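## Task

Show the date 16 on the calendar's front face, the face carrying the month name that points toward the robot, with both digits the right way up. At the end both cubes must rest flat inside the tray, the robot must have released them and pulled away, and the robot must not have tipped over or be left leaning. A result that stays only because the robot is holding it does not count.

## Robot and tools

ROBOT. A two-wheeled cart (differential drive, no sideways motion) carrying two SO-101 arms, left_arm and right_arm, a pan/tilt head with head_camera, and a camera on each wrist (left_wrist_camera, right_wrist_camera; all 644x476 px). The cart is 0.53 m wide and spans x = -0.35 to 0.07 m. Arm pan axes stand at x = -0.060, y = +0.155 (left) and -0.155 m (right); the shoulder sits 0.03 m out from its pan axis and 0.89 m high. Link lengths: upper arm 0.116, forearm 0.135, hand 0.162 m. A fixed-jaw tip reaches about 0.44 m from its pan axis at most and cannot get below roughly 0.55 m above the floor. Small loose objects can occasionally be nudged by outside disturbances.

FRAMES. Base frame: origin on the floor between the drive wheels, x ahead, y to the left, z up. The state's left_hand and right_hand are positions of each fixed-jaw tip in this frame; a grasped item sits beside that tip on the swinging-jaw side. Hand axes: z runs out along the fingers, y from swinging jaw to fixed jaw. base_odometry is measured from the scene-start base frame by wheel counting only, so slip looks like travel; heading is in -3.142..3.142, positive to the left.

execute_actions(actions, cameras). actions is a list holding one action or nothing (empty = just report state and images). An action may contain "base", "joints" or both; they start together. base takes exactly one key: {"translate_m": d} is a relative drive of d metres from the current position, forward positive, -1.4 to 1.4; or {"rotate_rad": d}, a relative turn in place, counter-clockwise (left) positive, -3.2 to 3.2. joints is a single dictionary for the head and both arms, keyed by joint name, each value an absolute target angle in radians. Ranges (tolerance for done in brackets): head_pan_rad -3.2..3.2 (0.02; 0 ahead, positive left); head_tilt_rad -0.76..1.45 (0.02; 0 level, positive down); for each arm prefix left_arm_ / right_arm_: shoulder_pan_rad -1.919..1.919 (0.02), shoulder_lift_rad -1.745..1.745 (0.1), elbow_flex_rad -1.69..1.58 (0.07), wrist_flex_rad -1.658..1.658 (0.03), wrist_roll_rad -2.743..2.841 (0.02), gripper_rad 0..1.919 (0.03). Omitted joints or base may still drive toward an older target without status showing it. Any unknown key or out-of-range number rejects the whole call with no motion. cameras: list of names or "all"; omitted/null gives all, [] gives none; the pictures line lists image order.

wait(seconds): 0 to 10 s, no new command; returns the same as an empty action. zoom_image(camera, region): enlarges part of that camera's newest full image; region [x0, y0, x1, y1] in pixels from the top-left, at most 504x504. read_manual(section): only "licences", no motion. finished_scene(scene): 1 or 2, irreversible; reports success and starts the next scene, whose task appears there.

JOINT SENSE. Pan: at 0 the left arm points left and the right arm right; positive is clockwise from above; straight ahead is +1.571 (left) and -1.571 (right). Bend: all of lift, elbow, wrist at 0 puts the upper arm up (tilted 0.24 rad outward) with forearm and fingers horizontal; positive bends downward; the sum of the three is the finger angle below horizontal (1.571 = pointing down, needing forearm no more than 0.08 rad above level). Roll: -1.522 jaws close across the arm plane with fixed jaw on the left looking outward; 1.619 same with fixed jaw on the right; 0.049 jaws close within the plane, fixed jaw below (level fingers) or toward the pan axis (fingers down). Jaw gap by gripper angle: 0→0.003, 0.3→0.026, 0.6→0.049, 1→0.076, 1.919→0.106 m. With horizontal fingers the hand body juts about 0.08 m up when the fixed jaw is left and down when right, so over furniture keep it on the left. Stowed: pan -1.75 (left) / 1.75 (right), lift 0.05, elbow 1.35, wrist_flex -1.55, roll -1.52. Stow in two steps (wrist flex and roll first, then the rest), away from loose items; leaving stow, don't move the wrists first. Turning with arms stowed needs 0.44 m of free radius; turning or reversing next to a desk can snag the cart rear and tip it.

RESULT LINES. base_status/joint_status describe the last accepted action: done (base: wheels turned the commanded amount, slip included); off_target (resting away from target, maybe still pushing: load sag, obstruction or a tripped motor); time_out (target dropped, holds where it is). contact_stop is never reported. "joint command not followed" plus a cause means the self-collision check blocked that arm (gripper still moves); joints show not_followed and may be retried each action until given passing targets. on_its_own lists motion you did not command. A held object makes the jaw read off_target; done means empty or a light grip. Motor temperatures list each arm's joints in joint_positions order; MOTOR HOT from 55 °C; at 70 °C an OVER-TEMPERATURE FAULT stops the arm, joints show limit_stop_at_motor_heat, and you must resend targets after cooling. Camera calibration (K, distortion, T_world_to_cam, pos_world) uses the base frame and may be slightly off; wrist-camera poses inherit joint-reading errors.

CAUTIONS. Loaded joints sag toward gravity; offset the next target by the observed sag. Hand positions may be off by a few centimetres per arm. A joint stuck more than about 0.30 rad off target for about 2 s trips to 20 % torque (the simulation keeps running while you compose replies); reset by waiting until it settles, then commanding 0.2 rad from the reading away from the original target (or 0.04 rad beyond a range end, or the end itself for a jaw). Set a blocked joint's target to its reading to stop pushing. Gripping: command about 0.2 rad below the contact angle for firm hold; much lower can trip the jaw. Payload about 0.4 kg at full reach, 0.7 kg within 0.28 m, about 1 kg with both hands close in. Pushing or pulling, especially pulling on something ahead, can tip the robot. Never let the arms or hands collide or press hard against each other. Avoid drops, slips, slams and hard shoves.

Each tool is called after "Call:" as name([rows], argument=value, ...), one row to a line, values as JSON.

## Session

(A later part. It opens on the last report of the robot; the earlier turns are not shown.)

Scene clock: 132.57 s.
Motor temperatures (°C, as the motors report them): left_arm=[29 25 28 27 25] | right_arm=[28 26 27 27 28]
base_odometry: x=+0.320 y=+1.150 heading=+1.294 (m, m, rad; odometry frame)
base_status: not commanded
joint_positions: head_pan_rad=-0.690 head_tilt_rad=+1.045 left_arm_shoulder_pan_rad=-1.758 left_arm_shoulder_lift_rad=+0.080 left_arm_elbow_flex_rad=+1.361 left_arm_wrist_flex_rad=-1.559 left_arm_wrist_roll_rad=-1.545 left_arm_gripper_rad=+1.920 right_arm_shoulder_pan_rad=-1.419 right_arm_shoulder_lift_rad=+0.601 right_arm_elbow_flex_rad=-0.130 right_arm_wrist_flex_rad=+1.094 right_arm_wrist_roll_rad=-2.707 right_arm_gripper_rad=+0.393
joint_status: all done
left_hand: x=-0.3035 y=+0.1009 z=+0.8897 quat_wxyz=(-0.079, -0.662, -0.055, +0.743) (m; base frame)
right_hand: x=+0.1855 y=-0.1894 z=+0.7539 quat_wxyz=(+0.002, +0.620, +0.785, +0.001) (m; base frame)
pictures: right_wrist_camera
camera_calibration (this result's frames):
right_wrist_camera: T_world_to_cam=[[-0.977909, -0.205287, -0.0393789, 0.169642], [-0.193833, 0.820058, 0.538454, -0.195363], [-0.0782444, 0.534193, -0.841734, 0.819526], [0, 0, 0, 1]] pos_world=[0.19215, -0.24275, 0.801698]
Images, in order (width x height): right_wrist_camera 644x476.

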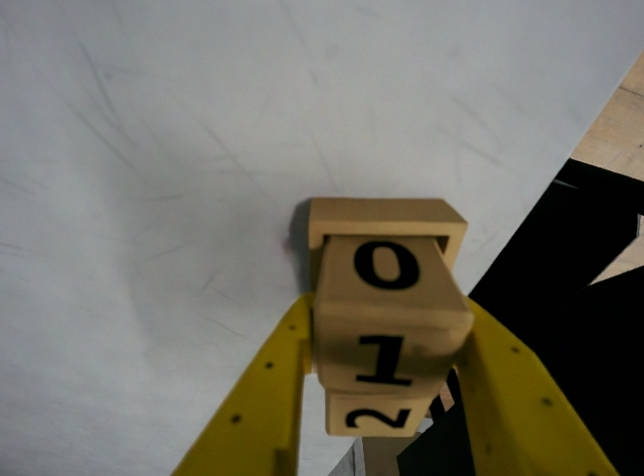

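Call:
execute_actions([
  {"joints":{"right_arm_gripper_rad":0.6}},
], cameras=["right_wrist_camera"])

Call:
execute_actions([
  {"joints":{"right_arm_shoulder_lift_rad":0.42,"right_arm_elbow_flex_rad":-0.27,"right_arm_wrist_flex_rad":1.3}},
], cameras=[])

Call:
execute_actions([
  {"base":{"translate_m":-0.2},"joints":{"right_arm_shoulder_lift_rad":-0.3,"right_arm_shoulder_pan_rad":-1.0,"head_pan_rad":-0.4,"head_tilt_rad":0.85}},
], cameras=["head_camera"])

Call:
zoom_image(camera="head_camera", region=[220,120,420,270])

Scene clock: 145.60 s.
Motor temperatures (°C, as the motors report them): left_arm=[29 25 28 27 25] | right_arm=[28 26 27 27 28]
base_odometry: x=+0.320 y=+1.150 heading=+1.294 (m, m, rad; odometry frame)
base_status: not commanded
joint_positions: head_pan_rad=-0.690 head_tilt_rad=+1.045 left_arm_shoulder_pan_rad=-1.758 left_arm_shoulder_lift_rad=+0.080 left_arm_elbow_flex_rad=+1.361 left_arm_wrist_flex_rad=-1.559 left_arm_wrist_roll_rad=-1.545 left_arm_gripper_rad=+1.920 right_arm_shoulder_pan_rad=-1.419 right_arm_shoulder_lift_rad=+0.601 right_arm_elbow_flex_rad=-0.130 right_arm_wrist_flex_rad=+1.094 right_arm_wrist_roll_rad=-2.707 right_arm_gripper_rad=+0.589
joint_status: all done
left_hand: x=-0.3035 y=+0.1009 z=+0.8897 quat_wxyz=(-0.079, -0.662, -0.055, +0.743) (m; base frame)
right_hand: x=+0.1855 y=-0.1894 z=+0.7539 quat_wxyz=(+0.002, +0.620, +0.785, +0.001) (m; base frame)
pictures: right_wrist_camera
camera_calibration (this result's frames):
right_wrist_camera: T_world_to_cam=[[-0.977909, -0.205287, -0.0393789, 0.169642], [-0.193833, 0.820058, 0.538454, -0.195363], [-0.0782444, 0.534193, -0.841734, 0.819526], [0, 0, 0, 1]] pos_world=[0.19215, -0.24275, 0.801698]
Images, in order (width x height): right_wrist_camera 644x476.

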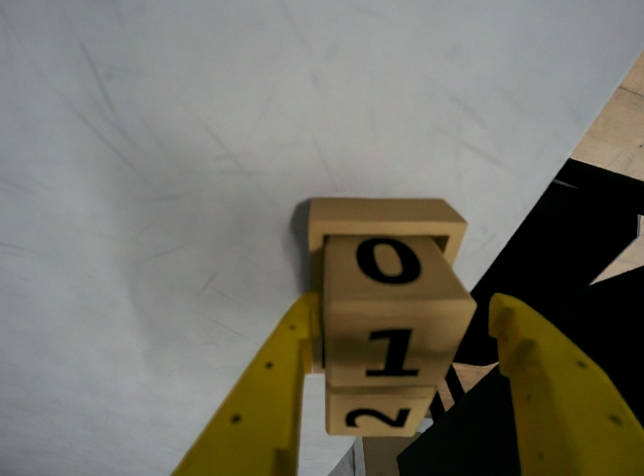

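Scene clock: 146.50 s.
Motor temperatures (°C, as the motors report them): left_arm=[29 25 28 27 25] | right_arm=[28 26 27 27 28]
base_odometry: x=+0.320 y=+1.150 heading=+1.294 (m, m, rad; odometry frame)
base_status: not commanded
joint_positions: head_pan_rad=-0.690 head_tilt_rad=+1.045 left_arm_shoulder_pan_rad=-1.758 left_arm_shoulder_lift_rad=+0.080 left_arm_elbow_flex_rad=+1.361 left_arm_wrist_flex_rad=-1.559 left_arm_wrist_roll_rad=-1.545 left_arm_gripper_rad=+1.920 right_arm_shoulder_pan_rad=-1.419 right_arm_shoulder_lift_rad=+0.472 right_arm_elbow_flex_rad=-0.234 right_arm_wrist_flex_rad=+1.291 right_arm_wrist_roll_rad=-2.707 right_arm_gripper_rad=+0.590
joint_status: all done
left_hand: x=-0.3035 y=+0.1009 z=+0.8897 quat_wxyz=(-0.079, -0.662, -0.055, +0.743) (m; base frame)
right_hand: x=+0.1902 y=-0.1902 z=+0.7946 quat_wxyz=(+0.018, +0.619, +0.785, +0.010) (m; base frame)
pictures: none
No camera images: the call's "cameras" was empty. Leave "cameras" out to get every camera's image.

Scene clock: 148.33 s.
Motor temperatures (°C, as the motors report them): left_arm=[29 25 28 27 25] | right_arm=[28 26 27 27 28]
base_odometry: x=+0.265 y=+0.958 heading=+1.296 (m, m, rad; odometry frame)
base_status: done
joint_positions: head_pan_rad=-0.410 head_tilt_rad=+0.865 left_arm_shoulder_pan_rad=-1.758 left_arm_shoulder_lift_rad=+0.080 left_arm_elbow_flex_rad=+1.361 left_arm_wrist_flex_rad=-1.559 left_arm_wrist_roll_rad=-1.545 left_arm_gripper_rad=+1.920 right_arm_shoulder_pan_rad=-1.011 right_arm_shoulder_lift_rad=-0.266 right_arm_elbow_flex_rad=-0.234 right_arm_wrist_flex_rad=+1.296 right_arm_wrist_roll_rad=-2.707 right_arm_gripper_rad=+0.590
joint_status: all done
left_hand: x=-0.3035 y=+0.1009 z=+0.8897 quat_wxyz=(-0.079, -0.662, -0.055, +0.743) (m; base frame)
right_hand: x=+0.1630 y=-0.2911 z=+0.9694 quat_wxyz=(+0.359, +0.709, +0.596, +0.116) (m; base frame)
pictures: head_camera
camera_calibration (this result's frames):
head_camera: T_world_to_cam=[[-0.39089, -0.920072, -0.0259434, 0.00663565], [-0.68904, 0.311192, -0.65451, 0.763586], [0.61027, -0.237965, -0.755608, 0.890186], [0, 0, 0, 1]] pos_world=[-0.0145182, -0.0196832, 1.17258]
Images, in order (width x height): head_camera 644x476.

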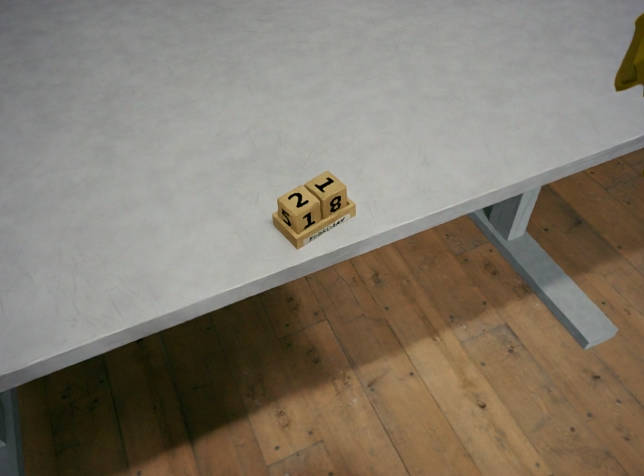

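Region (220, 120, 420, 270) of head_camera's 644x476 image, scaled by 2.520; it fills the top 378 rows of this view, and the rest is white.

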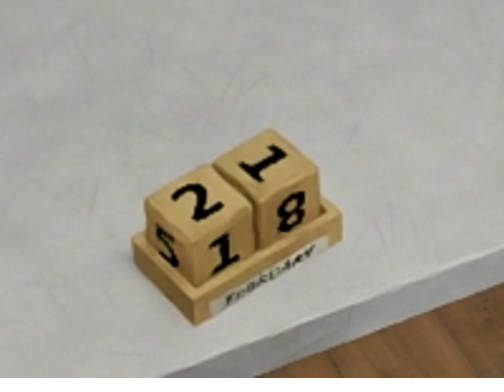

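Call:
execute_actions([
  {"base":{"translate_m":0.2},"joints":{"right_arm_shoulder_lift_rad":0.455,"right_arm_shoulder_pan_rad":-1.43,"head_pan_rad":-0.8,"head_tilt_rad":0.95}},
], cameras=[])

Call:
execute_actions([
  {"joints":{"right_arm_shoulder_lift_rad":0.61,"right_arm_elbow_flex_rad":-0.155,"right_arm_wrist_flex_rad":1.085}},
], cameras=["right_wrist_camera"])

Scene clock: 156.73 s.
Motor temperatures (°C, as the motors report them): left_arm=[29 25 28 27 25] | right_arm=[28 26 27 27 28]
base_odometry: x=+0.320 y=+1.150 heading=+1.294 (m, m, rad; odometry frame)
base_status: done
joint_positions: head_pan_rad=-0.790 head_tilt_rad=+0.945 left_arm_shoulder_pan_rad=-1.758 left_arm_shoulder_lift_rad=+0.080 left_arm_elbow_flex_rad=+1.361 left_arm_wrist_flex_rad=-1.559 left_arm_wrist_roll_rad=-1.545 left_arm_gripper_rad=+1.920 right_arm_shoulder_pan_rad=-1.419 right_arm_shoulder_lift_rad=+0.469 right_arm_elbow_flex_rad=-0.234 right_arm_wrist_flex_rad=+1.296 right_arm_wrist_roll_rad=-2.707 right_arm_gripper_rad=+0.590
joint_status: all done
left_hand: x=-0.3035 y=+0.1009 z=+0.8897 quat_wxyz=(-0.079, -0.662, -0.055, +0.743) (m; base frame)
right_hand: x=+0.1898 y=-0.1901 z=+0.7952 quat_wxyz=(+0.017, +0.619, +0.785, +0.010) (m; base frame)
pictures: none
No camera images: the call's "cameras" was empty. Leave "cameras" out to get every camera's image.

Scene clock: 157.63 s.
Motor temperatures (°C, as the motors report them): left_arm=[29 25 28 27 25] | right_arm=[28 26 27 27 28]
base_odometry: x=+0.320 y=+1.150 heading=+1.294 (m, m, rad; odometry frame)
base_status: not commanded
joint_positions: head_pan_rad=-0.790 head_tilt_rad=+0.945 left_arm_shoulder_pan_rad=-1.758 left_arm_shoulder_lift_rad=+0.080 left_arm_elbow_flex_rad=+1.361 left_arm_wrist_flex_rad=-1.559 left_arm_wrist_roll_rad=-1.545 left_arm_gripper_rad=+1.920 right_arm_shoulder_pan_rad=-1.419 right_arm_shoulder_lift_rad=+0.624 right_arm_elbow_flex_rad=-0.154 right_arm_wrist_flex_rad=+1.094 right_arm_wrist_roll_rad=-2.707 right_arm_gripper_rad=+0.590
joint_status: all done
left_hand: x=-0.3035 y=+0.1009 z=+0.8897 quat_wxyz=(-0.079, -0.662, -0.055, +0.743) (m; base frame)
right_hand: x=+0.1875 y=-0.1897 z=+0.7520 quat_wxyz=(+0.003, +0.620, +0.785, +0.002) (m; base frame)
pictures: right_wrist_camera
camera_calibration (this result's frames):
right_wrist_camera: T_world_to_cam=[[-0.977849, -0.205296, -0.0408143, 0.172584], [-0.194649, 0.820183, 0.53797, -0.193188], [-0.0769678, 0.533998, -0.841975, 0.818232], [0, 0, 0, 1]] pos_world=[0.194135, -0.243053, 0.799904]
Images, in order (width x height): right_wrist_camera 644x476.

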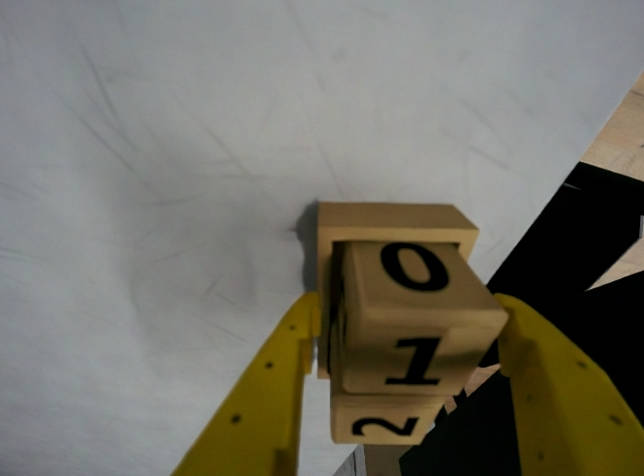

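Call:
execute_actions([
  {"joints":{"right_arm_wrist_flex_rad":1.125,"right_arm_gripper_rad":0.22}},
], cameras=["right_wrist_camera"])

Call:
execute_actions([
  {"joints":{"right_arm_shoulder_lift_rad":0.42,"right_arm_elbow_flex_rad":-0.27,"right_arm_wrist_flex_rad":1.35}},
], cameras=[])

Call:
execute_actions([
  {"joints":{"right_arm_shoulder_pan_rad":-1.0,"right_arm_wrist_roll_rad":-2.1}},
], cameras=["head_camera"])

Call:
zoom_image(camera="head_camera", region=[300,100,540,300])

Scene clock: 165.60 s.
Motor temperatures (°C, as the motors report them): left_arm=[29 25 28 27 25] | right_arm=[28 26 27 27 28]
base_odometry: x=+0.320 y=+1.150 heading=+1.294 (m, m, rad; odometry frame)
base_status: not commanded
joint_positions: head_pan_rad=-0.790 head_tilt_rad=+0.945 left_arm_shoulder_pan_rad=-1.758 left_arm_shoulder_lift_rad=+0.080 left_arm_elbow_flex_rad=+1.361 left_arm_wrist_flex_rad=-1.559 left_arm_wrist_roll_rad=-1.545 left_arm_gripper_rad=+1.920 right_arm_shoulder_pan_rad=-1.419 right_arm_shoulder_lift_rad=+0.624 right_arm_elbow_flex_rad=-0.154 right_arm_wrist_flex_rad=+1.115 right_arm_wrist_roll_rad=-2.707 right_arm_gripper_rad=+0.390
joint_status: right_arm_gripper_rad off_target (ended at +0.390, target +0.220); the others done
left_hand: x=-0.3035 y=+0.1009 z=+0.8897 quat_wxyz=(-0.079, -0.662, -0.055, +0.743) (m; base frame)
right_hand: x=+0.1841 y=-0.1892 z=+0.7519 quat_wxyz=(-0.006, +0.620, +0.785, -0.004) (m; base frame)
pictures: right_wrist_camera
camera_calibration (this result's frames):
right_wrist_camera: T_world_to_cam=[[-0.978502, -0.205196, -0.0207121, 0.154377], [-0.183156, 0.818429, 0.544636, -0.201661], [-0.0948057, 0.53672, -0.838417, 0.818695], [0, 0, 0, 1]] pos_world=[0.191739, -0.242688, 0.799437]
Images, in order (width x height): right_wrist_camera 644x476.

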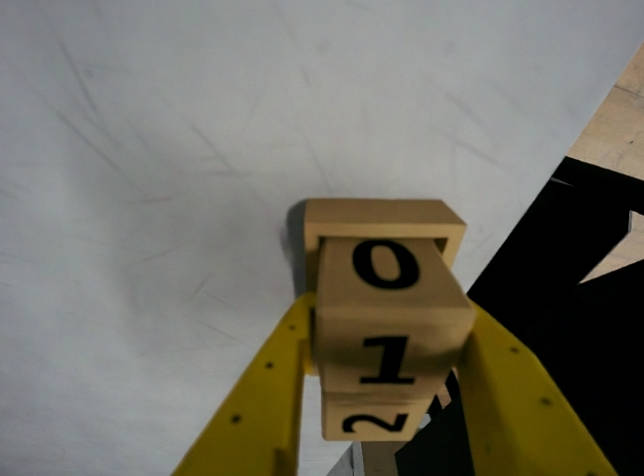

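Scene clock: 166.50 s.
Motor temperatures (°C, as the motors report them): left_arm=[29 25 28 27 25] | right_arm=[28 26 27 27 28]
base_odometry: x=+0.320 y=+1.150 heading=+1.294 (m, m, rad; odometry frame)
base_status: not commanded
joint_positions: head_pan_rad=-0.790 head_tilt_rad=+0.945 left_arm_shoulder_pan_rad=-1.758 left_arm_shoulder_lift_rad=+0.080 left_arm_elbow_flex_rad=+1.361 left_arm_wrist_flex_rad=-1.559 left_arm_wrist_roll_rad=-1.545 left_arm_gripper_rad=+1.920 right_arm_shoulder_pan_rad=-1.419 right_arm_shoulder_lift_rad=+0.477 right_arm_elbow_flex_rad=-0.232 right_arm_wrist_flex_rad=+1.342 right_arm_wrist_roll_rad=-2.707 right_arm_gripper_rad=+0.390
joint_status: all done
left_hand: x=-0.3035 y=+0.1009 z=+0.8897 quat_wxyz=(-0.079, -0.662, -0.055, +0.743) (m; base frame)
right_hand: x=+0.1815 y=-0.1888 z=+0.7929 quat_wxyz=(-0.007, +0.620, +0.785, -0.004) (m; base frame)
pictures: none
No camera images: the call's "cameras" was empty. Leave "cameras" out to get every camera's image.

Scene clock: 167.73 s.
Motor temperatures (°C, as the motors report them): left_arm=[29 25 28 27 25] | right_arm=[28 26 27 27 28]
base_odometry: x=+0.320 y=+1.150 heading=+1.294 (m, m, rad; odometry frame)
base_status: not commanded
joint_positions: head_pan_rad=-0.790 head_tilt_rad=+0.945 left_arm_shoulder_pan_rad=-1.758 left_arm_shoulder_lift_rad=+0.080 left_arm_elbow_flex_rad=+1.361 left_arm_wrist_flex_rad=-1.559 left_arm_wrist_roll_rad=-1.545 left_arm_gripper_rad=+1.920 right_arm_shoulder_pan_rad=-1.011 right_arm_shoulder_lift_rad=+0.477 right_arm_elbow_flex_rad=-0.232 right_arm_wrist_flex_rad=+1.342 right_arm_wrist_roll_rad=-2.110 right_arm_gripper_rad=+0.390
joint_status: all done
left_hand: x=-0.3035 y=+0.1009 z=+0.8897 quat_wxyz=(-0.079, -0.662, -0.055, +0.743) (m; base frame)
right_hand: x=+0.1475 y=-0.2773 z=+0.7930 quat_wxyz=(-0.008, +0.543, +0.840, +0.000) (m; base frame)
pictures: head_camera
camera_calibration (this result's frames):
head_camera: T_world_to_cam=[[-0.70587, -0.707845, -0.0265181, -0.00750695], [-0.559633, 0.58024, -0.59172, 0.697396], [0.434232, -0.402837, -0.805708, 0.939577], [0, 0, 0, 1]] pos_world=[-0.0230073, -0.0314749, 1.16949]
Images, in order (width x height): head_camera 644x476.

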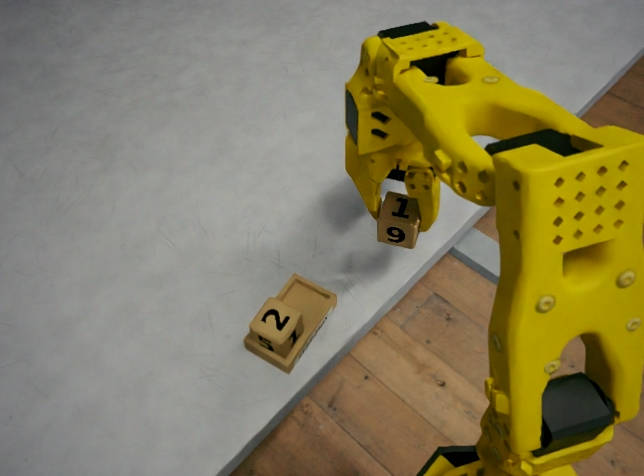

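Region (300, 100, 540, 300) of head_camera's 644x476 image, scaled by 2.100.

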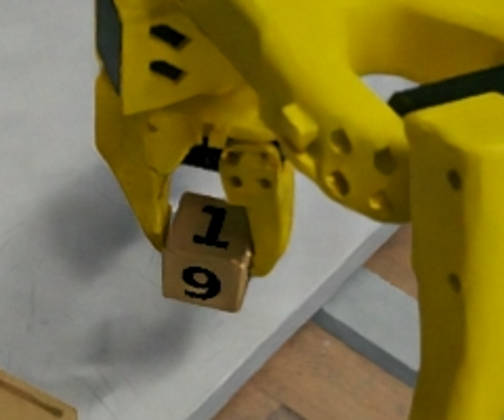

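Call:
execute_actions([
  {"base":{"translate_m":-0.13},"joints":{"right_arm_shoulder_pan_rad":-1.23,"right_arm_wrist_roll_rad":-1.48,"right_arm_wrist_flex_rad":-0.5}},
], cameras=[])

Call:
execute_actions([
  {"joints":{"right_arm_shoulder_lift_rad":1.27,"right_arm_elbow_flex_rad":-0.28,"right_arm_wrist_flex_rad":-0.96}},
], cameras=[])

Call:
execute_actions([
  {"joints":{"right_arm_shoulder_lift_rad":1.35}},
], cameras=[])

Call:
execute_actions([
  {"joints":{"right_arm_gripper_rad":0.75,"right_arm_shoulder_pan_rad":-1.245}},
], cameras=["right_wrist_camera"])

Call:
execute_actions([
  {"base":{"translate_m":-0.025}},
], cameras=[])

Call:
execute_actions([
  {"joints":{"right_arm_shoulder_lift_rad":0.42,"right_arm_wrist_flex_rad":-0.3}},
], cameras=[])

Call:
execute_actions([
  {"base":{"translate_m":0.165},"joints":{"right_arm_shoulder_pan_rad":-1.05,"right_arm_wrist_roll_rad":-1.29,"right_arm_elbow_flex_rad":-0.13,"right_arm_wrist_flex_rad":1.23}},
], cameras=["right_wrist_camera"])

Scene clock: 185.07 s.
Motor temperatures (°C, as the motors report them): left_arm=[29 25 28 27 25] | right_arm=[28 26 27 27 28]
base_odometry: x=+0.284 y=+1.025 heading=+1.295 (m, m, rad; odometry frame)
base_status: done
joint_positions: head_pan_rad=-0.790 head_tilt_rad=+0.945 left_arm_shoulder_pan_rad=-1.758 left_arm_shoulder_lift_rad=+0.080 left_arm_elbow_flex_rad=+1.361 left_arm_wrist_flex_rad=-1.559 left_arm_wrist_roll_rad=-1.545 left_arm_gripper_rad=+1.920 right_arm_shoulder_pan_rad=-1.218 right_arm_shoulder_lift_rad=+0.477 right_arm_elbow_flex_rad=-0.232 right_arm_wrist_flex_rad=-0.480 right_arm_wrist_roll_rad=-1.491 right_arm_gripper_rad=+0.390
joint_status: all done
left_hand: x=-0.3035 y=+0.1009 z=+0.8897 quat_wxyz=(-0.079, -0.662, -0.055, +0.743) (m; base frame)
right_hand: x=+0.3137 y=-0.2842 z=+0.9906 quat_wxyz=(+0.771, +0.099, +0.611, -0.150) (m; base frame)
pictures: none
No camera images: the call's "cameras" was empty. Leave "cameras" out to get every camera's image.

Scene clock: 186.43 s.
Motor temperatures (°C, as the motors report them): left_arm=[29 25 28 27 25] | right_arm=[28 26 27 27 28]
base_odometry: x=+0.284 y=+1.025 heading=+1.295 (m, m, rad; odometry frame)
base_status: not commanded
joint_positions: head_pan_rad=-0.790 head_tilt_rad=+0.945 left_arm_shoulder_pan_rad=-1.758 left_arm_shoulder_lift_rad=+0.080 left_arm_elbow_flex_rad=+1.361 left_arm_wrist_flex_rad=-1.559 left_arm_wrist_roll_rad=-1.545 left_arm_gripper_rad=+1.920 right_arm_shoulder_pan_rad=-1.218 right_arm_shoulder_lift_rad=+1.293 right_arm_elbow_flex_rad=-0.243 right_arm_wrist_flex_rad=-0.941 right_arm_wrist_roll_rad=-1.491 right_arm_gripper_rad=+0.390
joint_status: all done
left_hand: x=-0.3035 y=+0.1009 z=+0.8897 quat_wxyz=(-0.079, -0.662, -0.055, +0.743) (m; base frame)
right_hand: x=+0.2970 y=-0.2781 z=+0.7655 quat_wxyz=(+0.655, +0.119, +0.735, -0.127) (m; base frame)
pictures: none
No camera images: the call's "cameras" was empty. Leave "cameras" out to get every camera's image.

Scene clock: 187.03 s.
Motor temperatures (°C, as the motors report them): left_arm=[29 25 28 27 25] | right_arm=[28 26 27 27 28]
base_odometry: x=+0.284 y=+1.025 heading=+1.295 (m, m, rad; odometry frame)
base_status: not commanded
joint_positions: head_pan_rad=-0.790 head_tilt_rad=+0.945 left_arm_shoulder_pan_rad=-1.758 left_arm_shoulder_lift_rad=+0.080 left_arm_elbow_flex_rad=+1.361 left_arm_wrist_flex_rad=-1.559 left_arm_wrist_roll_rad=-1.545 left_arm_gripper_rad=+1.920 right_arm_shoulder_pan_rad=-1.218 right_arm_shoulder_lift_rad=+1.367 right_arm_elbow_flex_rad=-0.249 right_arm_wrist_flex_rad=-0.945 right_arm_wrist_roll_rad=-1.491 right_arm_gripper_rad=+0.390
joint_status: all done
left_hand: x=-0.3035 y=+0.1009 z=+0.8897 quat_wxyz=(-0.079, -0.662, -0.055, +0.743) (m; base frame)
right_hand: x=+0.2882 y=-0.2748 z=+0.7424 quat_wxyz=(+0.632, +0.122, +0.755, -0.123) (m; base frame)
pictures: none
No camera images: the call's "cameras" was empty. Leave "cameras" out to get every camera's image.

Scene clock: 187.83 s.
Motor temperatures (°C, as the motors report them): left_arm=[29 25 28 27 25] | right_arm=[28 26 27 27 28]
base_odometry: x=+0.284 y=+1.025 heading=+1.295 (m, m, rad; odometry frame)
base_status: not commanded
joint_positions: head_pan_rad=-0.790 head_tilt_rad=+0.945 left_arm_shoulder_pan_rad=-1.758 left_arm_shoulder_lift_rad=+0.080 left_arm_elbow_flex_rad=+1.361 left_arm_wrist_flex_rad=-1.559 left_arm_wrist_roll_rad=-1.545 left_arm_gripper_rad=+1.920 right_arm_shoulder_pan_rad=-1.234 right_arm_shoulder_lift_rad=+1.368 right_arm_elbow_flex_rad=-0.249 right_arm_wrist_flex_rad=-0.945 right_arm_wrist_roll_rad=-1.491 right_arm_gripper_rad=+0.739
joint_status: all done
left_hand: x=-0.3035 y=+0.1009 z=+0.8897 quat_wxyz=(-0.079, -0.662, -0.055, +0.743) (m; base frame)
right_hand: x=+0.2898 y=-0.2694 z=+0.7419 quat_wxyz=(+0.632, +0.117, +0.757, -0.118) (m; base frame)
pictures: right_wrist_camera
camera_calibration (this result's frames):
right_wrist_camera: T_world_to_cam=[[-0.298235, -0.95449, -0.00198618, -0.171773], [-0.646625, 0.203571, -0.735143, 0.806894], [0.702091, -0.217961, -0.677909, 0.310068], [0, 0, 0, 1]] pos_world=[0.252833, -0.260633, 0.803039]
Images, in order (width x height): right_wrist_camera 644x476.

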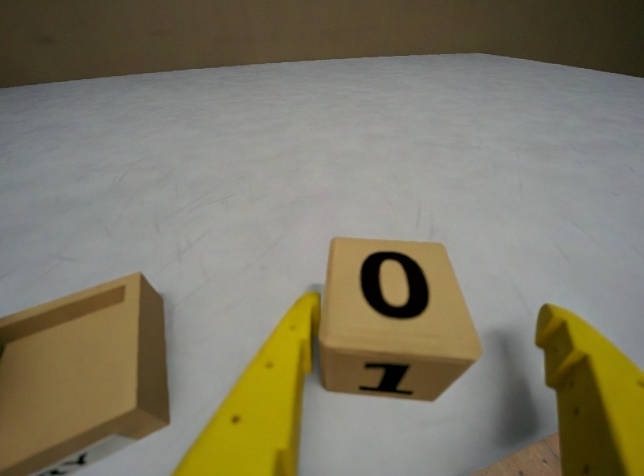

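Scene clock: 188.70 s.
Motor temperatures (°C, as the motors report them): left_arm=[29 25 28 27 25] | right_arm=[28 26 27 27 28]
base_odometry: x=+0.277 y=+1.001 heading=+1.296 (m, m, rad; odometry frame)
base_status: done
joint_positions: head_pan_rad=-0.790 head_tilt_rad=+0.945 left_arm_shoulder_pan_rad=-1.758 left_arm_shoulder_lift_rad=+0.080 left_arm_elbow_flex_rad=+1.361 left_arm_wrist_flex_rad=-1.559 left_arm_wrist_roll_rad=-1.545 left_arm_gripper_rad=+1.920 right_arm_shoulder_pan_rad=-1.235 right_arm_shoulder_lift_rad=+1.370 right_arm_elbow_flex_rad=-0.249 right_arm_wrist_flex_rad=-0.945 right_arm_wrist_roll_rad=-1.491 right_arm_gripper_rad=+0.740
joint_status: not commanded
left_hand: x=-0.3035 y=+0.1009 z=+0.8897 quat_wxyz=(-0.079, -0.662, -0.055, +0.743) (m; base frame)
right_hand: x=+0.2897 y=-0.2688 z=+0.7414 quat_wxyz=(+0.632, +0.116, +0.757, -0.117) (m; base frame)
pictures: none
No camera images: the call's "cameras" was empty. Leave "cameras" out to get every camera's image.

Scene clock: 190.03 s.
Motor temperatures (°C, as the motors report them): left_arm=[29 25 28 27 25] | right_arm=[28 26 27 27 28]
base_odometry: x=+0.277 y=+1.001 heading=+1.296 (m, m, rad; odometry frame)
base_status: not commanded
joint_positions: head_pan_rad=-0.790 head_tilt_rad=+0.945 left_arm_shoulder_pan_rad=-1.758 left_arm_shoulder_lift_rad=+0.080 left_arm_elbow_flex_rad=+1.361 left_arm_wrist_flex_rad=-1.559 left_arm_wrist_roll_rad=-1.545 left_arm_gripper_rad=+1.920 right_arm_shoulder_pan_rad=-1.235 right_arm_shoulder_lift_rad=+0.480 right_arm_elbow_flex_rad=-0.249 right_arm_wrist_flex_rad=-0.302 right_arm_wrist_roll_rad=-1.491 right_arm_gripper_rad=+0.740
joint_status: all done
left_hand: x=-0.3035 y=+0.1009 z=+0.8897 quat_wxyz=(-0.079, -0.662, -0.055, +0.743) (m; base frame)
right_hand: x=+0.3201 y=-0.2794 z=+0.9661 quat_wxyz=(+0.720, +0.103, +0.673, -0.134) (m; base frame)
pictures: none
No camera images: the call's "cameras" was empty. Leave "cameras" out to get every camera's image.

Scene clock: 191.83 s.
Motor temperatures (°C, as the motors report them): left_arm=[29 25 28 27 25] | right_arm=[28 26 27 27 28]
base_odometry: x=+0.322 y=+1.159 heading=+1.295 (m, m, rad; odometry frame)
base_status: done
joint_positions: head_pan_rad=-0.790 head_tilt_rad=+0.945 left_arm_shoulder_pan_rad=-1.758 left_arm_shoulder_lift_rad=+0.080 left_arm_elbow_flex_rad=+1.361 left_arm_wrist_flex_rad=-1.559 left_arm_wrist_roll_rad=-1.545 left_arm_gripper_rad=+1.920 right_arm_shoulder_pan_rad=-1.060 right_arm_shoulder_lift_rad=+0.472 right_arm_elbow_flex_rad=-0.126 right_arm_wrist_flex_rad=+1.222 right_arm_wrist_roll_rad=-1.301 right_arm_gripper_rad=+0.740
joint_status: all done
left_hand: x=-0.3035 y=+0.1009 z=+0.8897 quat_wxyz=(-0.079, -0.662, -0.055, +0.743) (m; base frame)
right_hand: x=+0.1475 y=-0.2626 z=+0.7801 quat_wxyz=(+0.001, +0.144, +0.990, +0.000) (m; base frame)
pictures: right_wrist_camera
camera_calibration (this result's frames):
right_wrist_camera: T_world_to_cam=[[-0.310739, -0.949903, -0.0335529, -0.179975], [-0.806548, 0.244837, 0.538085, -0.217204], [-0.502914, 0.194266, -0.842222, 0.851556], [0, 0, 0, 1]] pos_world=[0.197149, -0.283207, 0.828036]
Images, in order (width x height): right_wrist_camera 644x476.

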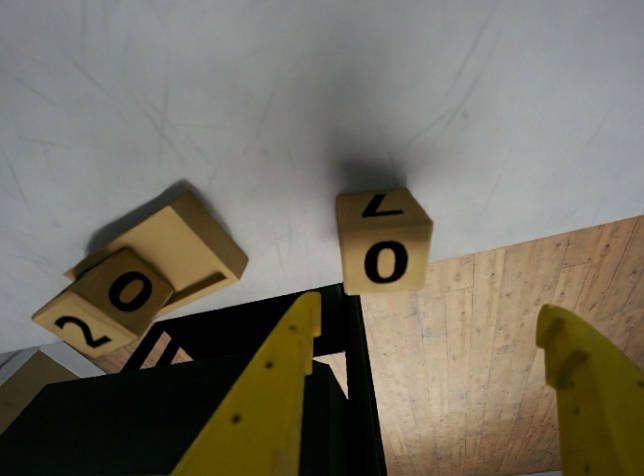

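Call:
execute_actions([
  {"joints":{"right_arm_shoulder_lift_rad":0.575,"right_arm_elbow_flex_rad":0.0,"right_arm_wrist_flex_rad":0.975,"right_arm_wrist_roll_rad":-1.24}},
], cameras=["right_wrist_camera"])

Scene clock: 196.23 s.
Motor temperatures (°C, as the motors report them): left_arm=[29 25 28 27 25] | right_arm=[28 26 27 27 28]
base_odometry: x=+0.322 y=+1.159 heading=+1.295 (m, m, rad; odometry frame)
base_status: not commanded
joint_positions: head_pan_rad=-0.790 head_tilt_rad=+0.945 left_arm_shoulder_pan_rad=-1.758 left_arm_shoulder_lift_rad=+0.080 left_arm_elbow_flex_rad=+1.361 left_arm_wrist_flex_rad=-1.559 left_arm_wrist_roll_rad=-1.545 left_arm_gripper_rad=+1.920 right_arm_shoulder_pan_rad=-1.060 right_arm_shoulder_lift_rad=+0.589 right_arm_elbow_flex_rad=+0.001 right_arm_wrist_flex_rad=+0.985 right_arm_wrist_roll_rad=-1.250 right_arm_gripper_rad=+0.740
joint_status: all done
left_hand: x=-0.3035 y=+0.1009 z=+0.8897 quat_wxyz=(-0.079, -0.662, -0.055, +0.743) (m; base frame)
right_hand: x=+0.1428 y=-0.2601 z=+0.7408 quat_wxyz=(-0.002, +0.119, +0.993, +0.001) (m; base frame)
pictures: right_wrist_camera
camera_calibration (this result's frames):
right_wrist_camera: T_world_to_cam=[[-0.262461, -0.964311, -0.0349098, -0.19], [-0.814976, 0.202155, 0.543091, -0.214109], [-0.516652, 0.170991, -0.838948, 0.809058], [0, 0, 0, 1]] pos_world=[0.19364, -0.278277, 0.788405]
Images, in order (width x height): right_wrist_camera 644x476.

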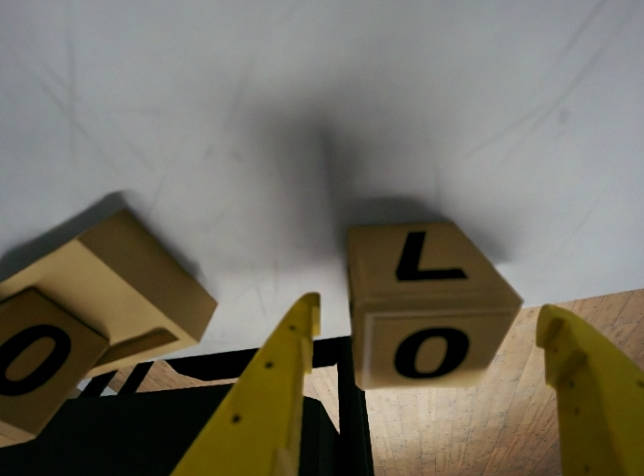

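Call:
execute_actions([
  {"joints":{"right_arm_gripper_rad":0.22}},
], cameras=[])

Call:
execute_actions([
  {"joints":{"right_arm_elbow_flex_rad":-0.28,"right_arm_wrist_flex_rad":0.5}},
], cameras=[])

Call:
execute_actions([
  {"base":{"translate_m":-0.14},"joints":{"right_arm_shoulder_pan_rad":-1.23,"right_arm_wrist_roll_rad":-1.5,"right_arm_wrist_flex_rad":-0.6,"right_arm_shoulder_lift_rad":0.8}},
], cameras=[])

Call:
execute_actions([
  {"joints":{"right_arm_shoulder_lift_rad":1.27,"right_arm_wrist_flex_rad":-0.96}},
], cameras=[])

Call:
execute_actions([
  {"joints":{"right_arm_shoulder_lift_rad":1.355}},
], cameras=[])

Call:
execute_actions([
  {"joints":{"right_arm_gripper_rad":0.75,"right_arm_shoulder_pan_rad":-1.245}},
], cameras=[])

Call:
execute_actions([
  {"base":{"translate_m":-0.025}},
], cameras=[])

Call:
execute_actions([
  {"joints":{"right_arm_shoulder_lift_rad":0.39,"right_arm_wrist_flex_rad":-0.3}},
], cameras=[])

Call:
execute_actions([
  {"base":{"translate_m":0.156},"joints":{"right_arm_shoulder_pan_rad":-0.99,"right_arm_wrist_roll_rad":0.4,"right_arm_elbow_flex_rad":-0.07,"right_arm_wrist_flex_rad":1.2}},
], cameras=["right_wrist_camera"])

Scene clock: 211.23 s.
Motor temperatures (°C, as the motors report them): left_arm=[29 25 28 27 25] | right_arm=[28 26 27 27 28]
base_odometry: x=+0.322 y=+1.159 heading=+1.295 (m, m, rad; odometry frame)
base_status: not commanded
joint_positions: head_pan_rad=-0.790 head_tilt_rad=+0.945 left_arm_shoulder_pan_rad=-1.758 left_arm_shoulder_lift_rad=+0.080 left_arm_elbow_flex_rad=+1.361 left_arm_wrist_flex_rad=-1.559 left_arm_wrist_roll_rad=-1.545 left_arm_gripper_rad=+1.920 right_arm_shoulder_pan_rad=-1.060 right_arm_shoulder_lift_rad=+0.589 right_arm_elbow_flex_rad=+0.001 right_arm_wrist_flex_rad=+0.985 right_arm_wrist_roll_rad=-1.250 right_arm_gripper_rad=+0.390
joint_status: right_arm_gripper_rad off_target (ended at +0.390, target +0.220)
left_hand: x=-0.3035 y=+0.1009 z=+0.8897 quat_wxyz=(-0.079, -0.662, -0.055, +0.743) (m; base frame)
right_hand: x=+0.1428 y=-0.2601 z=+0.7408 quat_wxyz=(-0.002, +0.119, +0.993, +0.001) (m; base frame)
pictures: none
No camera images: the call's "cameras" was empty. Leave "cameras" out to get every camera's image.

Scene clock: 212.33 s.
Motor temperatures (°C, as the motors report them): left_arm=[29 25 28 27 25] | right_arm=[28 26 27 27 28]
base_odometry: x=+0.322 y=+1.159 heading=+1.295 (m, m, rad; odometry frame)
base_status: not commanded
joint_positions: head_pan_rad=-0.790 head_tilt_rad=+0.945 left_arm_shoulder_pan_rad=-1.758 left_arm_shoulder_lift_rad=+0.080 left_arm_elbow_flex_rad=+1.361 left_arm_wrist_flex_rad=-1.559 left_arm_wrist_roll_rad=-1.545 left_arm_gripper_rad=+1.920 right_arm_shoulder_pan_rad=-1.060 right_arm_shoulder_lift_rad=+0.597 right_arm_elbow_flex_rad=-0.235 right_arm_wrist_flex_rad=+0.515 right_arm_wrist_roll_rad=-1.250 right_arm_gripper_rad=+0.390
joint_status: all done
left_hand: x=-0.3035 y=+0.1009 z=+0.8897 quat_wxyz=(-0.079, -0.662, -0.055, +0.743) (m; base frame)
right_hand: x=+0.2453 y=-0.3175 z=+0.8037 quat_wxyz=(+0.315, +0.112, +0.934, -0.130) (m; base frame)
pictures: none
No camera images: the call's "cameras" was empty. Leave "cameras" out to get every camera's image.

Scene clock: 213.87 s.
Motor temperatures (°C, as the motors report them): left_arm=[29 25 28 27 25] | right_arm=[28 26 27 27 28]
base_odometry: x=+0.284 y=+1.025 heading=+1.296 (m, m, rad; odometry frame)
base_status: done
joint_positions: head_pan_rad=-0.790 head_tilt_rad=+0.945 left_arm_shoulder_pan_rad=-1.758 left_arm_shoulder_lift_rad=+0.080 left_arm_elbow_flex_rad=+1.361 left_arm_wrist_flex_rad=-1.559 left_arm_wrist_roll_rad=-1.545 left_arm_gripper_rad=+1.920 right_arm_shoulder_pan_rad=-1.220 right_arm_shoulder_lift_rad=+0.827 right_arm_elbow_flex_rad=-0.238 right_arm_wrist_flex_rad=-0.580 right_arm_wrist_roll_rad=-1.489 right_arm_gripper_rad=+0.390
joint_status: all done
left_hand: x=-0.3035 y=+0.1009 z=+0.8897 quat_wxyz=(-0.079, -0.662, -0.055, +0.743) (m; base frame)
right_hand: x=+0.3256 y=-0.2879 z=+0.8773 quat_wxyz=(+0.691, +0.112, +0.701, -0.134) (m; base frame)
pictures: none
No camera images: the call's "cameras" was empty. Leave "cameras" out to get every camera's image.

Scene clock: 215.00 s.
Motor temperatures (°C, as the motors report them): left_arm=[29 25 28 27 25] | right_arm=[28 26 27 27 28]
base_odometry: x=+0.284 y=+1.025 heading=+1.296 (m, m, rad; odometry frame)
base_status: not commanded
joint_positions: head_pan_rad=-0.790 head_tilt_rad=+0.945 left_arm_shoulder_pan_rad=-1.758 left_arm_shoulder_lift_rad=+0.080 left_arm_elbow_flex_rad=+1.361 left_arm_wrist_flex_rad=-1.559 left_arm_wrist_roll_rad=-1.545 left_arm_gripper_rad=+1.920 right_arm_shoulder_pan_rad=-1.220 right_arm_shoulder_lift_rad=+1.293 right_arm_elbow_flex_rad=-0.243 right_arm_wrist_flex_rad=-0.941 right_arm_wrist_roll_rad=-1.489 right_arm_gripper_rad=+0.390
joint_status: all done
left_hand: x=-0.3035 y=+0.1009 z=+0.8897 quat_wxyz=(-0.079, -0.662, -0.055, +0.743) (m; base frame)
right_hand: x=+0.2971 y=-0.2775 z=+0.7655 quat_wxyz=(+0.655, +0.118, +0.735, -0.127) (m; base frame)
pictures: none
No camera images: the call's "cameras" was empty. Leave "cameras" out to get every camera's image.

Scene clock: 215.63 s.
Motor temperatures (°C, as the motors report them): left_arm=[29 25 28 27 25] | right_arm=[28 26 27 27 28]
base_odometry: x=+0.284 y=+1.025 heading=+1.296 (m, m, rad; odometry frame)
base_status: not commanded
joint_positions: head_pan_rad=-0.790 head_tilt_rad=+0.945 left_arm_shoulder_pan_rad=-1.758 left_arm_shoulder_lift_rad=+0.080 left_arm_elbow_flex_rad=+1.361 left_arm_wrist_flex_rad=-1.559 left_arm_wrist_roll_rad=-1.545 left_arm_gripper_rad=+1.920 right_arm_shoulder_pan_rad=-1.220 right_arm_shoulder_lift_rad=+1.373 right_arm_elbow_flex_rad=-0.248 right_arm_wrist_flex_rad=-0.944 right_arm_wrist_roll_rad=-1.489 right_arm_gripper_rad=+0.390
joint_status: all done
left_hand: x=-0.3035 y=+0.1009 z=+0.8897 quat_wxyz=(-0.079, -0.662, -0.055, +0.743) (m; base frame)
right_hand: x=+0.2872 y=-0.2739 z=+0.7398 quat_wxyz=(+0.628, +0.122, +0.759, -0.122) (m; base frame)
pictures: none
No camera images: the call's "cameras" was empty. Leave "cameras" out to get every camera's image.

Scene clock: 216.43 s.
Motor temperatures (°C, as the motors report them): left_arm=[29 25 28 27 25] | right_arm=[28 26 27 27 28]
base_odometry: x=+0.284 y=+1.025 heading=+1.296 (m, m, rad; odometry frame)
base_status: not commanded
joint_positions: head_pan_rad=-0.790 head_tilt_rad=+0.945 left_arm_shoulder_pan_rad=-1.758 left_arm_shoulder_lift_rad=+0.080 left_arm_elbow_flex_rad=+1.361 left_arm_wrist_flex_rad=-1.559 left_arm_wrist_roll_rad=-1.545 left_arm_gripper_rad=+1.920 right_arm_shoulder_pan_rad=-1.232 right_arm_shoulder_lift_rad=+1.373 right_arm_elbow_flex_rad=-0.249 right_arm_wrist_flex_rad=-0.944 right_arm_wrist_roll_rad=-1.489 right_arm_gripper_rad=+0.739
joint_status: all done
left_hand: x=-0.3035 y=+0.1009 z=+0.8897 quat_wxyz=(-0.079, -0.662, -0.055, +0.743) (m; base frame)
right_hand: x=+0.2889 y=-0.2697 z=+0.7401 quat_wxyz=(+0.630, +0.117, +0.759, -0.118) (m; base frame)
pictures: none
No camera images: the call's "cameras" was empty. Leave "cameras" out to get every camera's image.

Scene clock: 217.30 s.
Motor temperatures (°C, as the motors report them): left_arm=[29 25 28 27 25] | right_arm=[28 26 27 27 28]
base_odometry: x=+0.277 y=+1.000 heading=+1.297 (m, m, rad; odometry frame)
base_status: done
joint_positions: head_pan_rad=-0.790 head_tilt_rad=+0.945 left_arm_shoulder_pan_rad=-1.758 left_arm_shoulder_lift_rad=+0.080 left_arm_elbow_flex_rad=+1.361 left_arm_wrist_flex_rad=-1.559 left_arm_wrist_roll_rad=-1.545 left_arm_gripper_rad=+1.920 right_arm_shoulder_pan_rad=-1.234 right_arm_shoulder_lift_rad=+1.374 right_arm_elbow_flex_rad=-0.249 right_arm_wrist_flex_rad=-0.944 right_arm_wrist_roll_rad=-1.489 right_arm_gripper_rad=+0.740
joint_status: not commanded
left_hand: x=-0.3035 y=+0.1009 z=+0.8897 quat_wxyz=(-0.079, -0.662, -0.055, +0.743) (m; base frame)
right_hand: x=+0.2888 y=-0.2691 z=+0.7396 quat_wxyz=(+0.629, +0.116, +0.759, -0.118) (m; base frame)
pictures: none
No camera images: the call's "cameras" was empty. Leave "cameras" out to get every camera's image.

Scene clock: 218.67 s.
Motor temperatures (°C, as the motors report them): left_arm=[29 25 28 27 25] | right_arm=[28 26 27 27 28]
base_odometry: x=+0.277 y=+1.000 heading=+1.297 (m, m, rad; odometry frame)
base_status: not commanded
joint_positions: head_pan_rad=-0.790 head_tilt_rad=+0.945 left_arm_shoulder_pan_rad=-1.758 left_arm_shoulder_lift_rad=+0.080 left_arm_elbow_flex_rad=+1.361 left_arm_wrist_flex_rad=-1.559 left_arm_wrist_roll_rad=-1.545 left_arm_gripper_rad=+1.920 right_arm_shoulder_pan_rad=-1.234 right_arm_shoulder_lift_rad=+0.451 right_arm_elbow_flex_rad=-0.249 right_arm_wrist_flex_rad=-0.302 right_arm_wrist_roll_rad=-1.489 right_arm_gripper_rad=+0.740
joint_status: all done
left_hand: x=-0.3035 y=+0.1009 z=+0.8897 quat_wxyz=(-0.079, -0.662, -0.055, +0.743) (m; base frame)
right_hand: x=+0.3178 y=-0.2792 z=+0.9769 quat_wxyz=(+0.729, +0.102, +0.663, -0.136) (m; base frame)
pictures: none
No camera images: the call's "cameras" was empty. Leave "cameras" out to get every camera's image.

Scene clock: 220.90 s.
Motor temperatures (°C, as the motors report them): left_arm=[29 25 28 27 25] | right_arm=[28 26 27 27 28]
base_odometry: x=+0.320 y=+1.150 heading=+1.294 (m, m, rad; odometry frame)
base_status: done
joint_positions: head_pan_rad=-0.790 head_tilt_rad=+0.945 left_arm_shoulder_pan_rad=-1.758 left_arm_shoulder_lift_rad=+0.080 left_arm_elbow_flex_rad=+1.361 left_arm_wrist_flex_rad=-1.559 left_arm_wrist_roll_rad=-1.545 left_arm_gripper_rad=+1.920 right_arm_shoulder_pan_rad=-1.001 right_arm_shoulder_lift_rad=+0.442 right_arm_elbow_flex_rad=-0.067 right_arm_wrist_flex_rad=+1.192 right_arm_wrist_roll_rad=+0.388 right_arm_gripper_rad=+0.740
joint_status: all done
left_hand: x=-0.3035 y=+0.1009 z=+0.8897 quat_wxyz=(-0.079, -0.662, -0.055, +0.743) (m; base frame)
right_hand: x=+0.1274 y=-0.2788 z=+0.7787 quat_wxyz=(+0.001, -0.621, +0.784, -0.002) (m; base frame)
pictures: right_wrist_camera
camera_calibration (this result's frames):
right_wrist_camera: T_world_to_cam=[[0.966466, -0.255023, -0.0301088, -0.173282], [-0.198707, -0.81696, 0.54138, -0.604723], [-0.162662, -0.517243, -0.840239, 0.600083], [0, 0, 0, 1]] pos_world=[0.144919, -0.227837, 0.826381]
Images, in order (width x height): right_wrist_camera 644x476.

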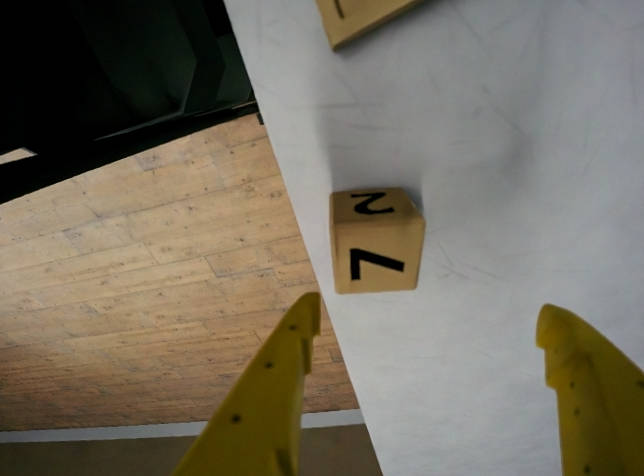

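Call:
execute_actions([
  {"joints":{"right_arm_shoulder_pan_rad":-0.975,"right_arm_shoulder_lift_rad":0.575,"right_arm_elbow_flex_rad":0.0,"right_arm_wrist_flex_rad":0.975,"right_arm_wrist_roll_rad":0.44}},
], cameras=["right_wrist_camera"])

Scene clock: 226.67 s.
Motor temperatures (°C, as the motors report them): left_arm=[29 25 28 27 25] | right_arm=[28 26 27 27 28]
base_odometry: x=+0.320 y=+1.150 heading=+1.294 (m, m, rad; odometry frame)
base_status: not commanded
joint_positions: head_pan_rad=-0.790 head_tilt_rad=+0.945 left_arm_shoulder_pan_rad=-1.758 left_arm_shoulder_lift_rad=+0.080 left_arm_elbow_flex_rad=+1.361 left_arm_wrist_flex_rad=-1.559 left_arm_wrist_roll_rad=-1.545 left_arm_gripper_rad=+1.920 right_arm_shoulder_pan_rad=-0.988 right_arm_shoulder_lift_rad=+0.587 right_arm_elbow_flex_rad=+0.001 right_arm_wrist_flex_rad=+0.983 right_arm_wrist_roll_rad=+0.430 right_arm_gripper_rad=+0.740
joint_status: all done
left_hand: x=-0.3035 y=+0.1009 z=+0.8897 quat_wxyz=(-0.079, -0.662, -0.055, +0.743) (m; base frame)
right_hand: x=+0.1251 y=-0.2809 z=+0.7411 quat_wxyz=(+0.000, -0.632, +0.775, +0.000) (m; base frame)
pictures: right_wrist_camera
camera_calibration (this result's frames):
right_wrist_camera: T_world_to_cam=[[0.97336, -0.226673, -0.0344798, -0.162444], [-0.172687, -0.823694, 0.5401, -0.590825], [-0.150827, -0.519758, -0.840894, 0.565347], [0, 0, 0, 1]] pos_world=[0.141358, -0.229637, 0.788901]
Images, in order (width x height): right_wrist_camera 644x476.

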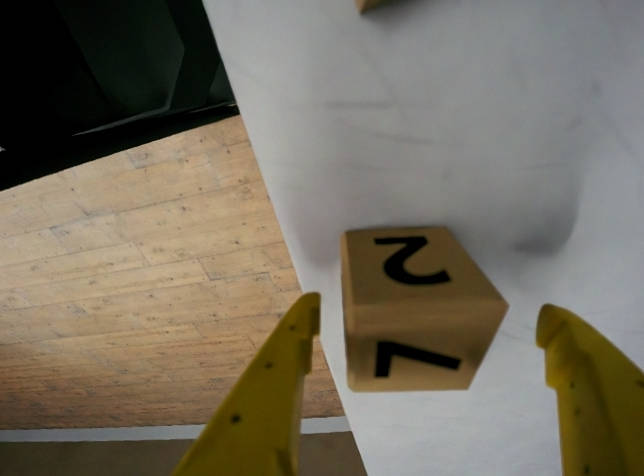

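Call:
execute_actions([
  {"joints":{"right_arm_gripper_rad":0.22}},
], cameras=[])

Call:
execute_actions([
  {"joints":{"right_arm_shoulder_lift_rad":0.4,"right_arm_elbow_flex_rad":-0.25,"right_arm_wrist_flex_rad":1.34,"right_arm_wrist_roll_rad":-2.72,"head_pan_rad":-0.4,"head_tilt_rad":0.85}},
], cameras=[])

Call:
execute_actions([
  {"joints":{"right_arm_shoulder_pan_rad":-1.44}},
], cameras=[])

Call:
execute_actions([
  {"joints":{"right_arm_shoulder_lift_rad":0.545,"right_arm_elbow_flex_rad":-0.15,"right_arm_wrist_flex_rad":1.16}},
], cameras=["right_wrist_camera"])

Scene clock: 239.70 s.
Motor temperatures (°C, as the motors report them): left_arm=[29 25 28 27 25] | right_arm=[28 26 27 27 28]
base_odometry: x=+0.320 y=+1.150 heading=+1.294 (m, m, rad; odometry frame)
base_status: not commanded
joint_positions: head_pan_rad=-0.790 head_tilt_rad=+0.945 left_arm_shoulder_pan_rad=-1.758 left_arm_shoulder_lift_rad=+0.080 left_arm_elbow_flex_rad=+1.361 left_arm_wrist_flex_rad=-1.559 left_arm_wrist_roll_rad=-1.545 left_arm_gripper_rad=+1.920 right_arm_shoulder_pan_rad=-0.987 right_arm_shoulder_lift_rad=+0.587 right_arm_elbow_flex_rad=+0.001 right_arm_wrist_flex_rad=+0.983 right_arm_wrist_roll_rad=+0.430 right_arm_gripper_rad=+0.390
joint_status: right_arm_gripper_rad off_target (ended at +0.390, target +0.220)
left_hand: x=-0.3035 y=+0.1009 z=+0.8897 quat_wxyz=(-0.079, -0.662, -0.055, +0.743) (m; base frame)
right_hand: x=+0.1249 y=-0.2812 z=+0.7411 quat_wxyz=(+0.000, -0.632, +0.775, +0.000) (m; base frame)
pictures: none
No camera images: the call's "cameras" was empty. Leave "cameras" out to get every camera's image.

Scene clock: 242.90 s.
Motor temperatures (°C, as the motors report them): left_arm=[29 25 28 27 25] | right_arm=[28 26 27 27 28]
base_odometry: x=+0.320 y=+1.150 heading=+1.294 (m, m, rad; odometry frame)
base_status: not commanded
joint_positions: head_pan_rad=-0.410 head_tilt_rad=+0.865 left_arm_shoulder_pan_rad=-1.758 left_arm_shoulder_lift_rad=+0.080 left_arm_elbow_flex_rad=+1.361 left_arm_wrist_flex_rad=-1.559 left_arm_wrist_roll_rad=-1.545 left_arm_gripper_rad=+1.920 right_arm_shoulder_pan_rad=-0.987 right_arm_shoulder_lift_rad=+0.454 right_arm_elbow_flex_rad=-0.211 right_arm_wrist_flex_rad=+1.331 right_arm_wrist_roll_rad=-2.707 right_arm_gripper_rad=+0.390
joint_status: all done
joint sent to its limit — the command would take right_arm_wrist_roll_rad past its lower limit, so that joint was sent only as far as its limit.
left_hand: x=-0.3035 y=+0.1009 z=+0.8897 quat_wxyz=(-0.079, -0.662, -0.055, +0.743) (m; base frame)
right_hand: x=+0.1450 y=-0.2869 z=+0.7949 quat_wxyz=(-0.002, +0.774, +0.634, -0.001) (m; base frame)
pictures: none
No camera images: the call's "cameras" was empty. Leave "cameras" out to get every camera's image.

Scene clock: 243.97 s.
Motor temperatures (°C, as the motors report them): left_arm=[29 25 28 27 25] | right_arm=[28 26 27 27 28]
base_odometry: x=+0.320 y=+1.150 heading=+1.294 (m, m, rad; odometry frame)
base_status: not commanded
joint_positions: head_pan_rad=-0.410 head_tilt_rad=+0.865 left_arm_shoulder_pan_rad=-1.758 left_arm_shoulder_lift_rad=+0.080 left_arm_elbow_flex_rad=+1.361 left_arm_wrist_flex_rad=-1.559 left_arm_wrist_roll_rad=-1.545 left_arm_gripper_rad=+1.920 right_arm_shoulder_pan_rad=-1.429 right_arm_shoulder_lift_rad=+0.454 right_arm_elbow_flex_rad=-0.212 right_arm_wrist_flex_rad=+1.331 right_arm_wrist_roll_rad=-2.707 right_arm_gripper_rad=+0.390
joint_status: all done
left_hand: x=-0.3035 y=+0.1009 z=+0.8897 quat_wxyz=(-0.079, -0.662, -0.055, +0.743) (m; base frame)
right_hand: x=+0.1820 y=-0.1866 z=+0.7951 quat_wxyz=(-0.001, +0.616, +0.788, +0.000) (m; base frame)
pictures: none
No camera images: the call's "cameras" was empty. Leave "cameras" out to get every camera's image.

Scene clock: 244.83 s.
Motor temperatures (°C, as the motors report them): left_arm=[29 25 28 27 25] | right_arm=[28 26 27 27 28]
base_odometry: x=+0.320 y=+1.150 heading=+1.294 (m, m, rad; odometry frame)
base_status: not commanded
joint_positions: head_pan_rad=-0.410 head_tilt_rad=+0.865 left_arm_shoulder_pan_rad=-1.758 left_arm_shoulder_lift_rad=+0.080 left_arm_elbow_flex_rad=+1.361 left_arm_wrist_flex_rad=-1.559 left_arm_wrist_roll_rad=-1.545 left_arm_gripper_rad=+1.920 right_arm_shoulder_pan_rad=-1.430 right_arm_shoulder_lift_rad=+0.561 right_arm_elbow_flex_rad=-0.148 right_arm_wrist_flex_rad=+1.169 right_arm_wrist_roll_rad=-2.707 right_arm_gripper_rad=+0.390
joint_status: all done
left_hand: x=-0.3035 y=+0.1009 z=+0.8897 quat_wxyz=(-0.079, -0.662, -0.055, +0.743) (m; base frame)
right_hand: x=+0.1831 y=-0.1864 z=+0.7644 quat_wxyz=(-0.005, +0.615, +0.788, -0.003) (m; base frame)
pictures: right_wrist_camera
camera_calibration (this result's frames):
right_wrist_camera: T_world_to_cam=[[-0.976175, -0.215701, -0.0235847, 0.154024], [-0.193587, 0.816649, 0.543699, -0.208656], [-0.0980158, 0.535311, -0.838949, 0.828278], [0, 0, 0, 1]] pos_world=[0.191146, -0.239764, 0.811962]
Images, in order (width x height): right_wrist_camera 644x476.

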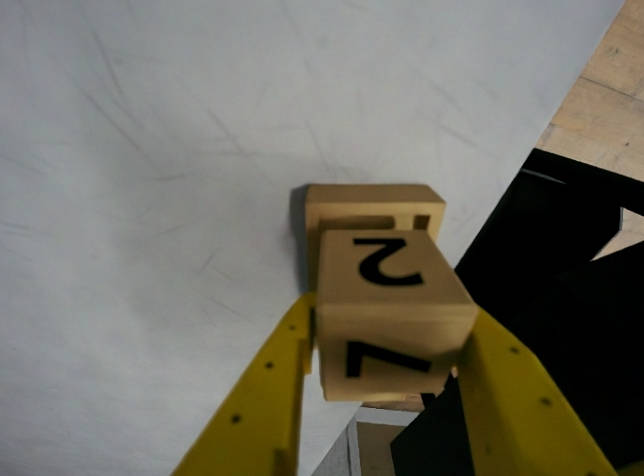

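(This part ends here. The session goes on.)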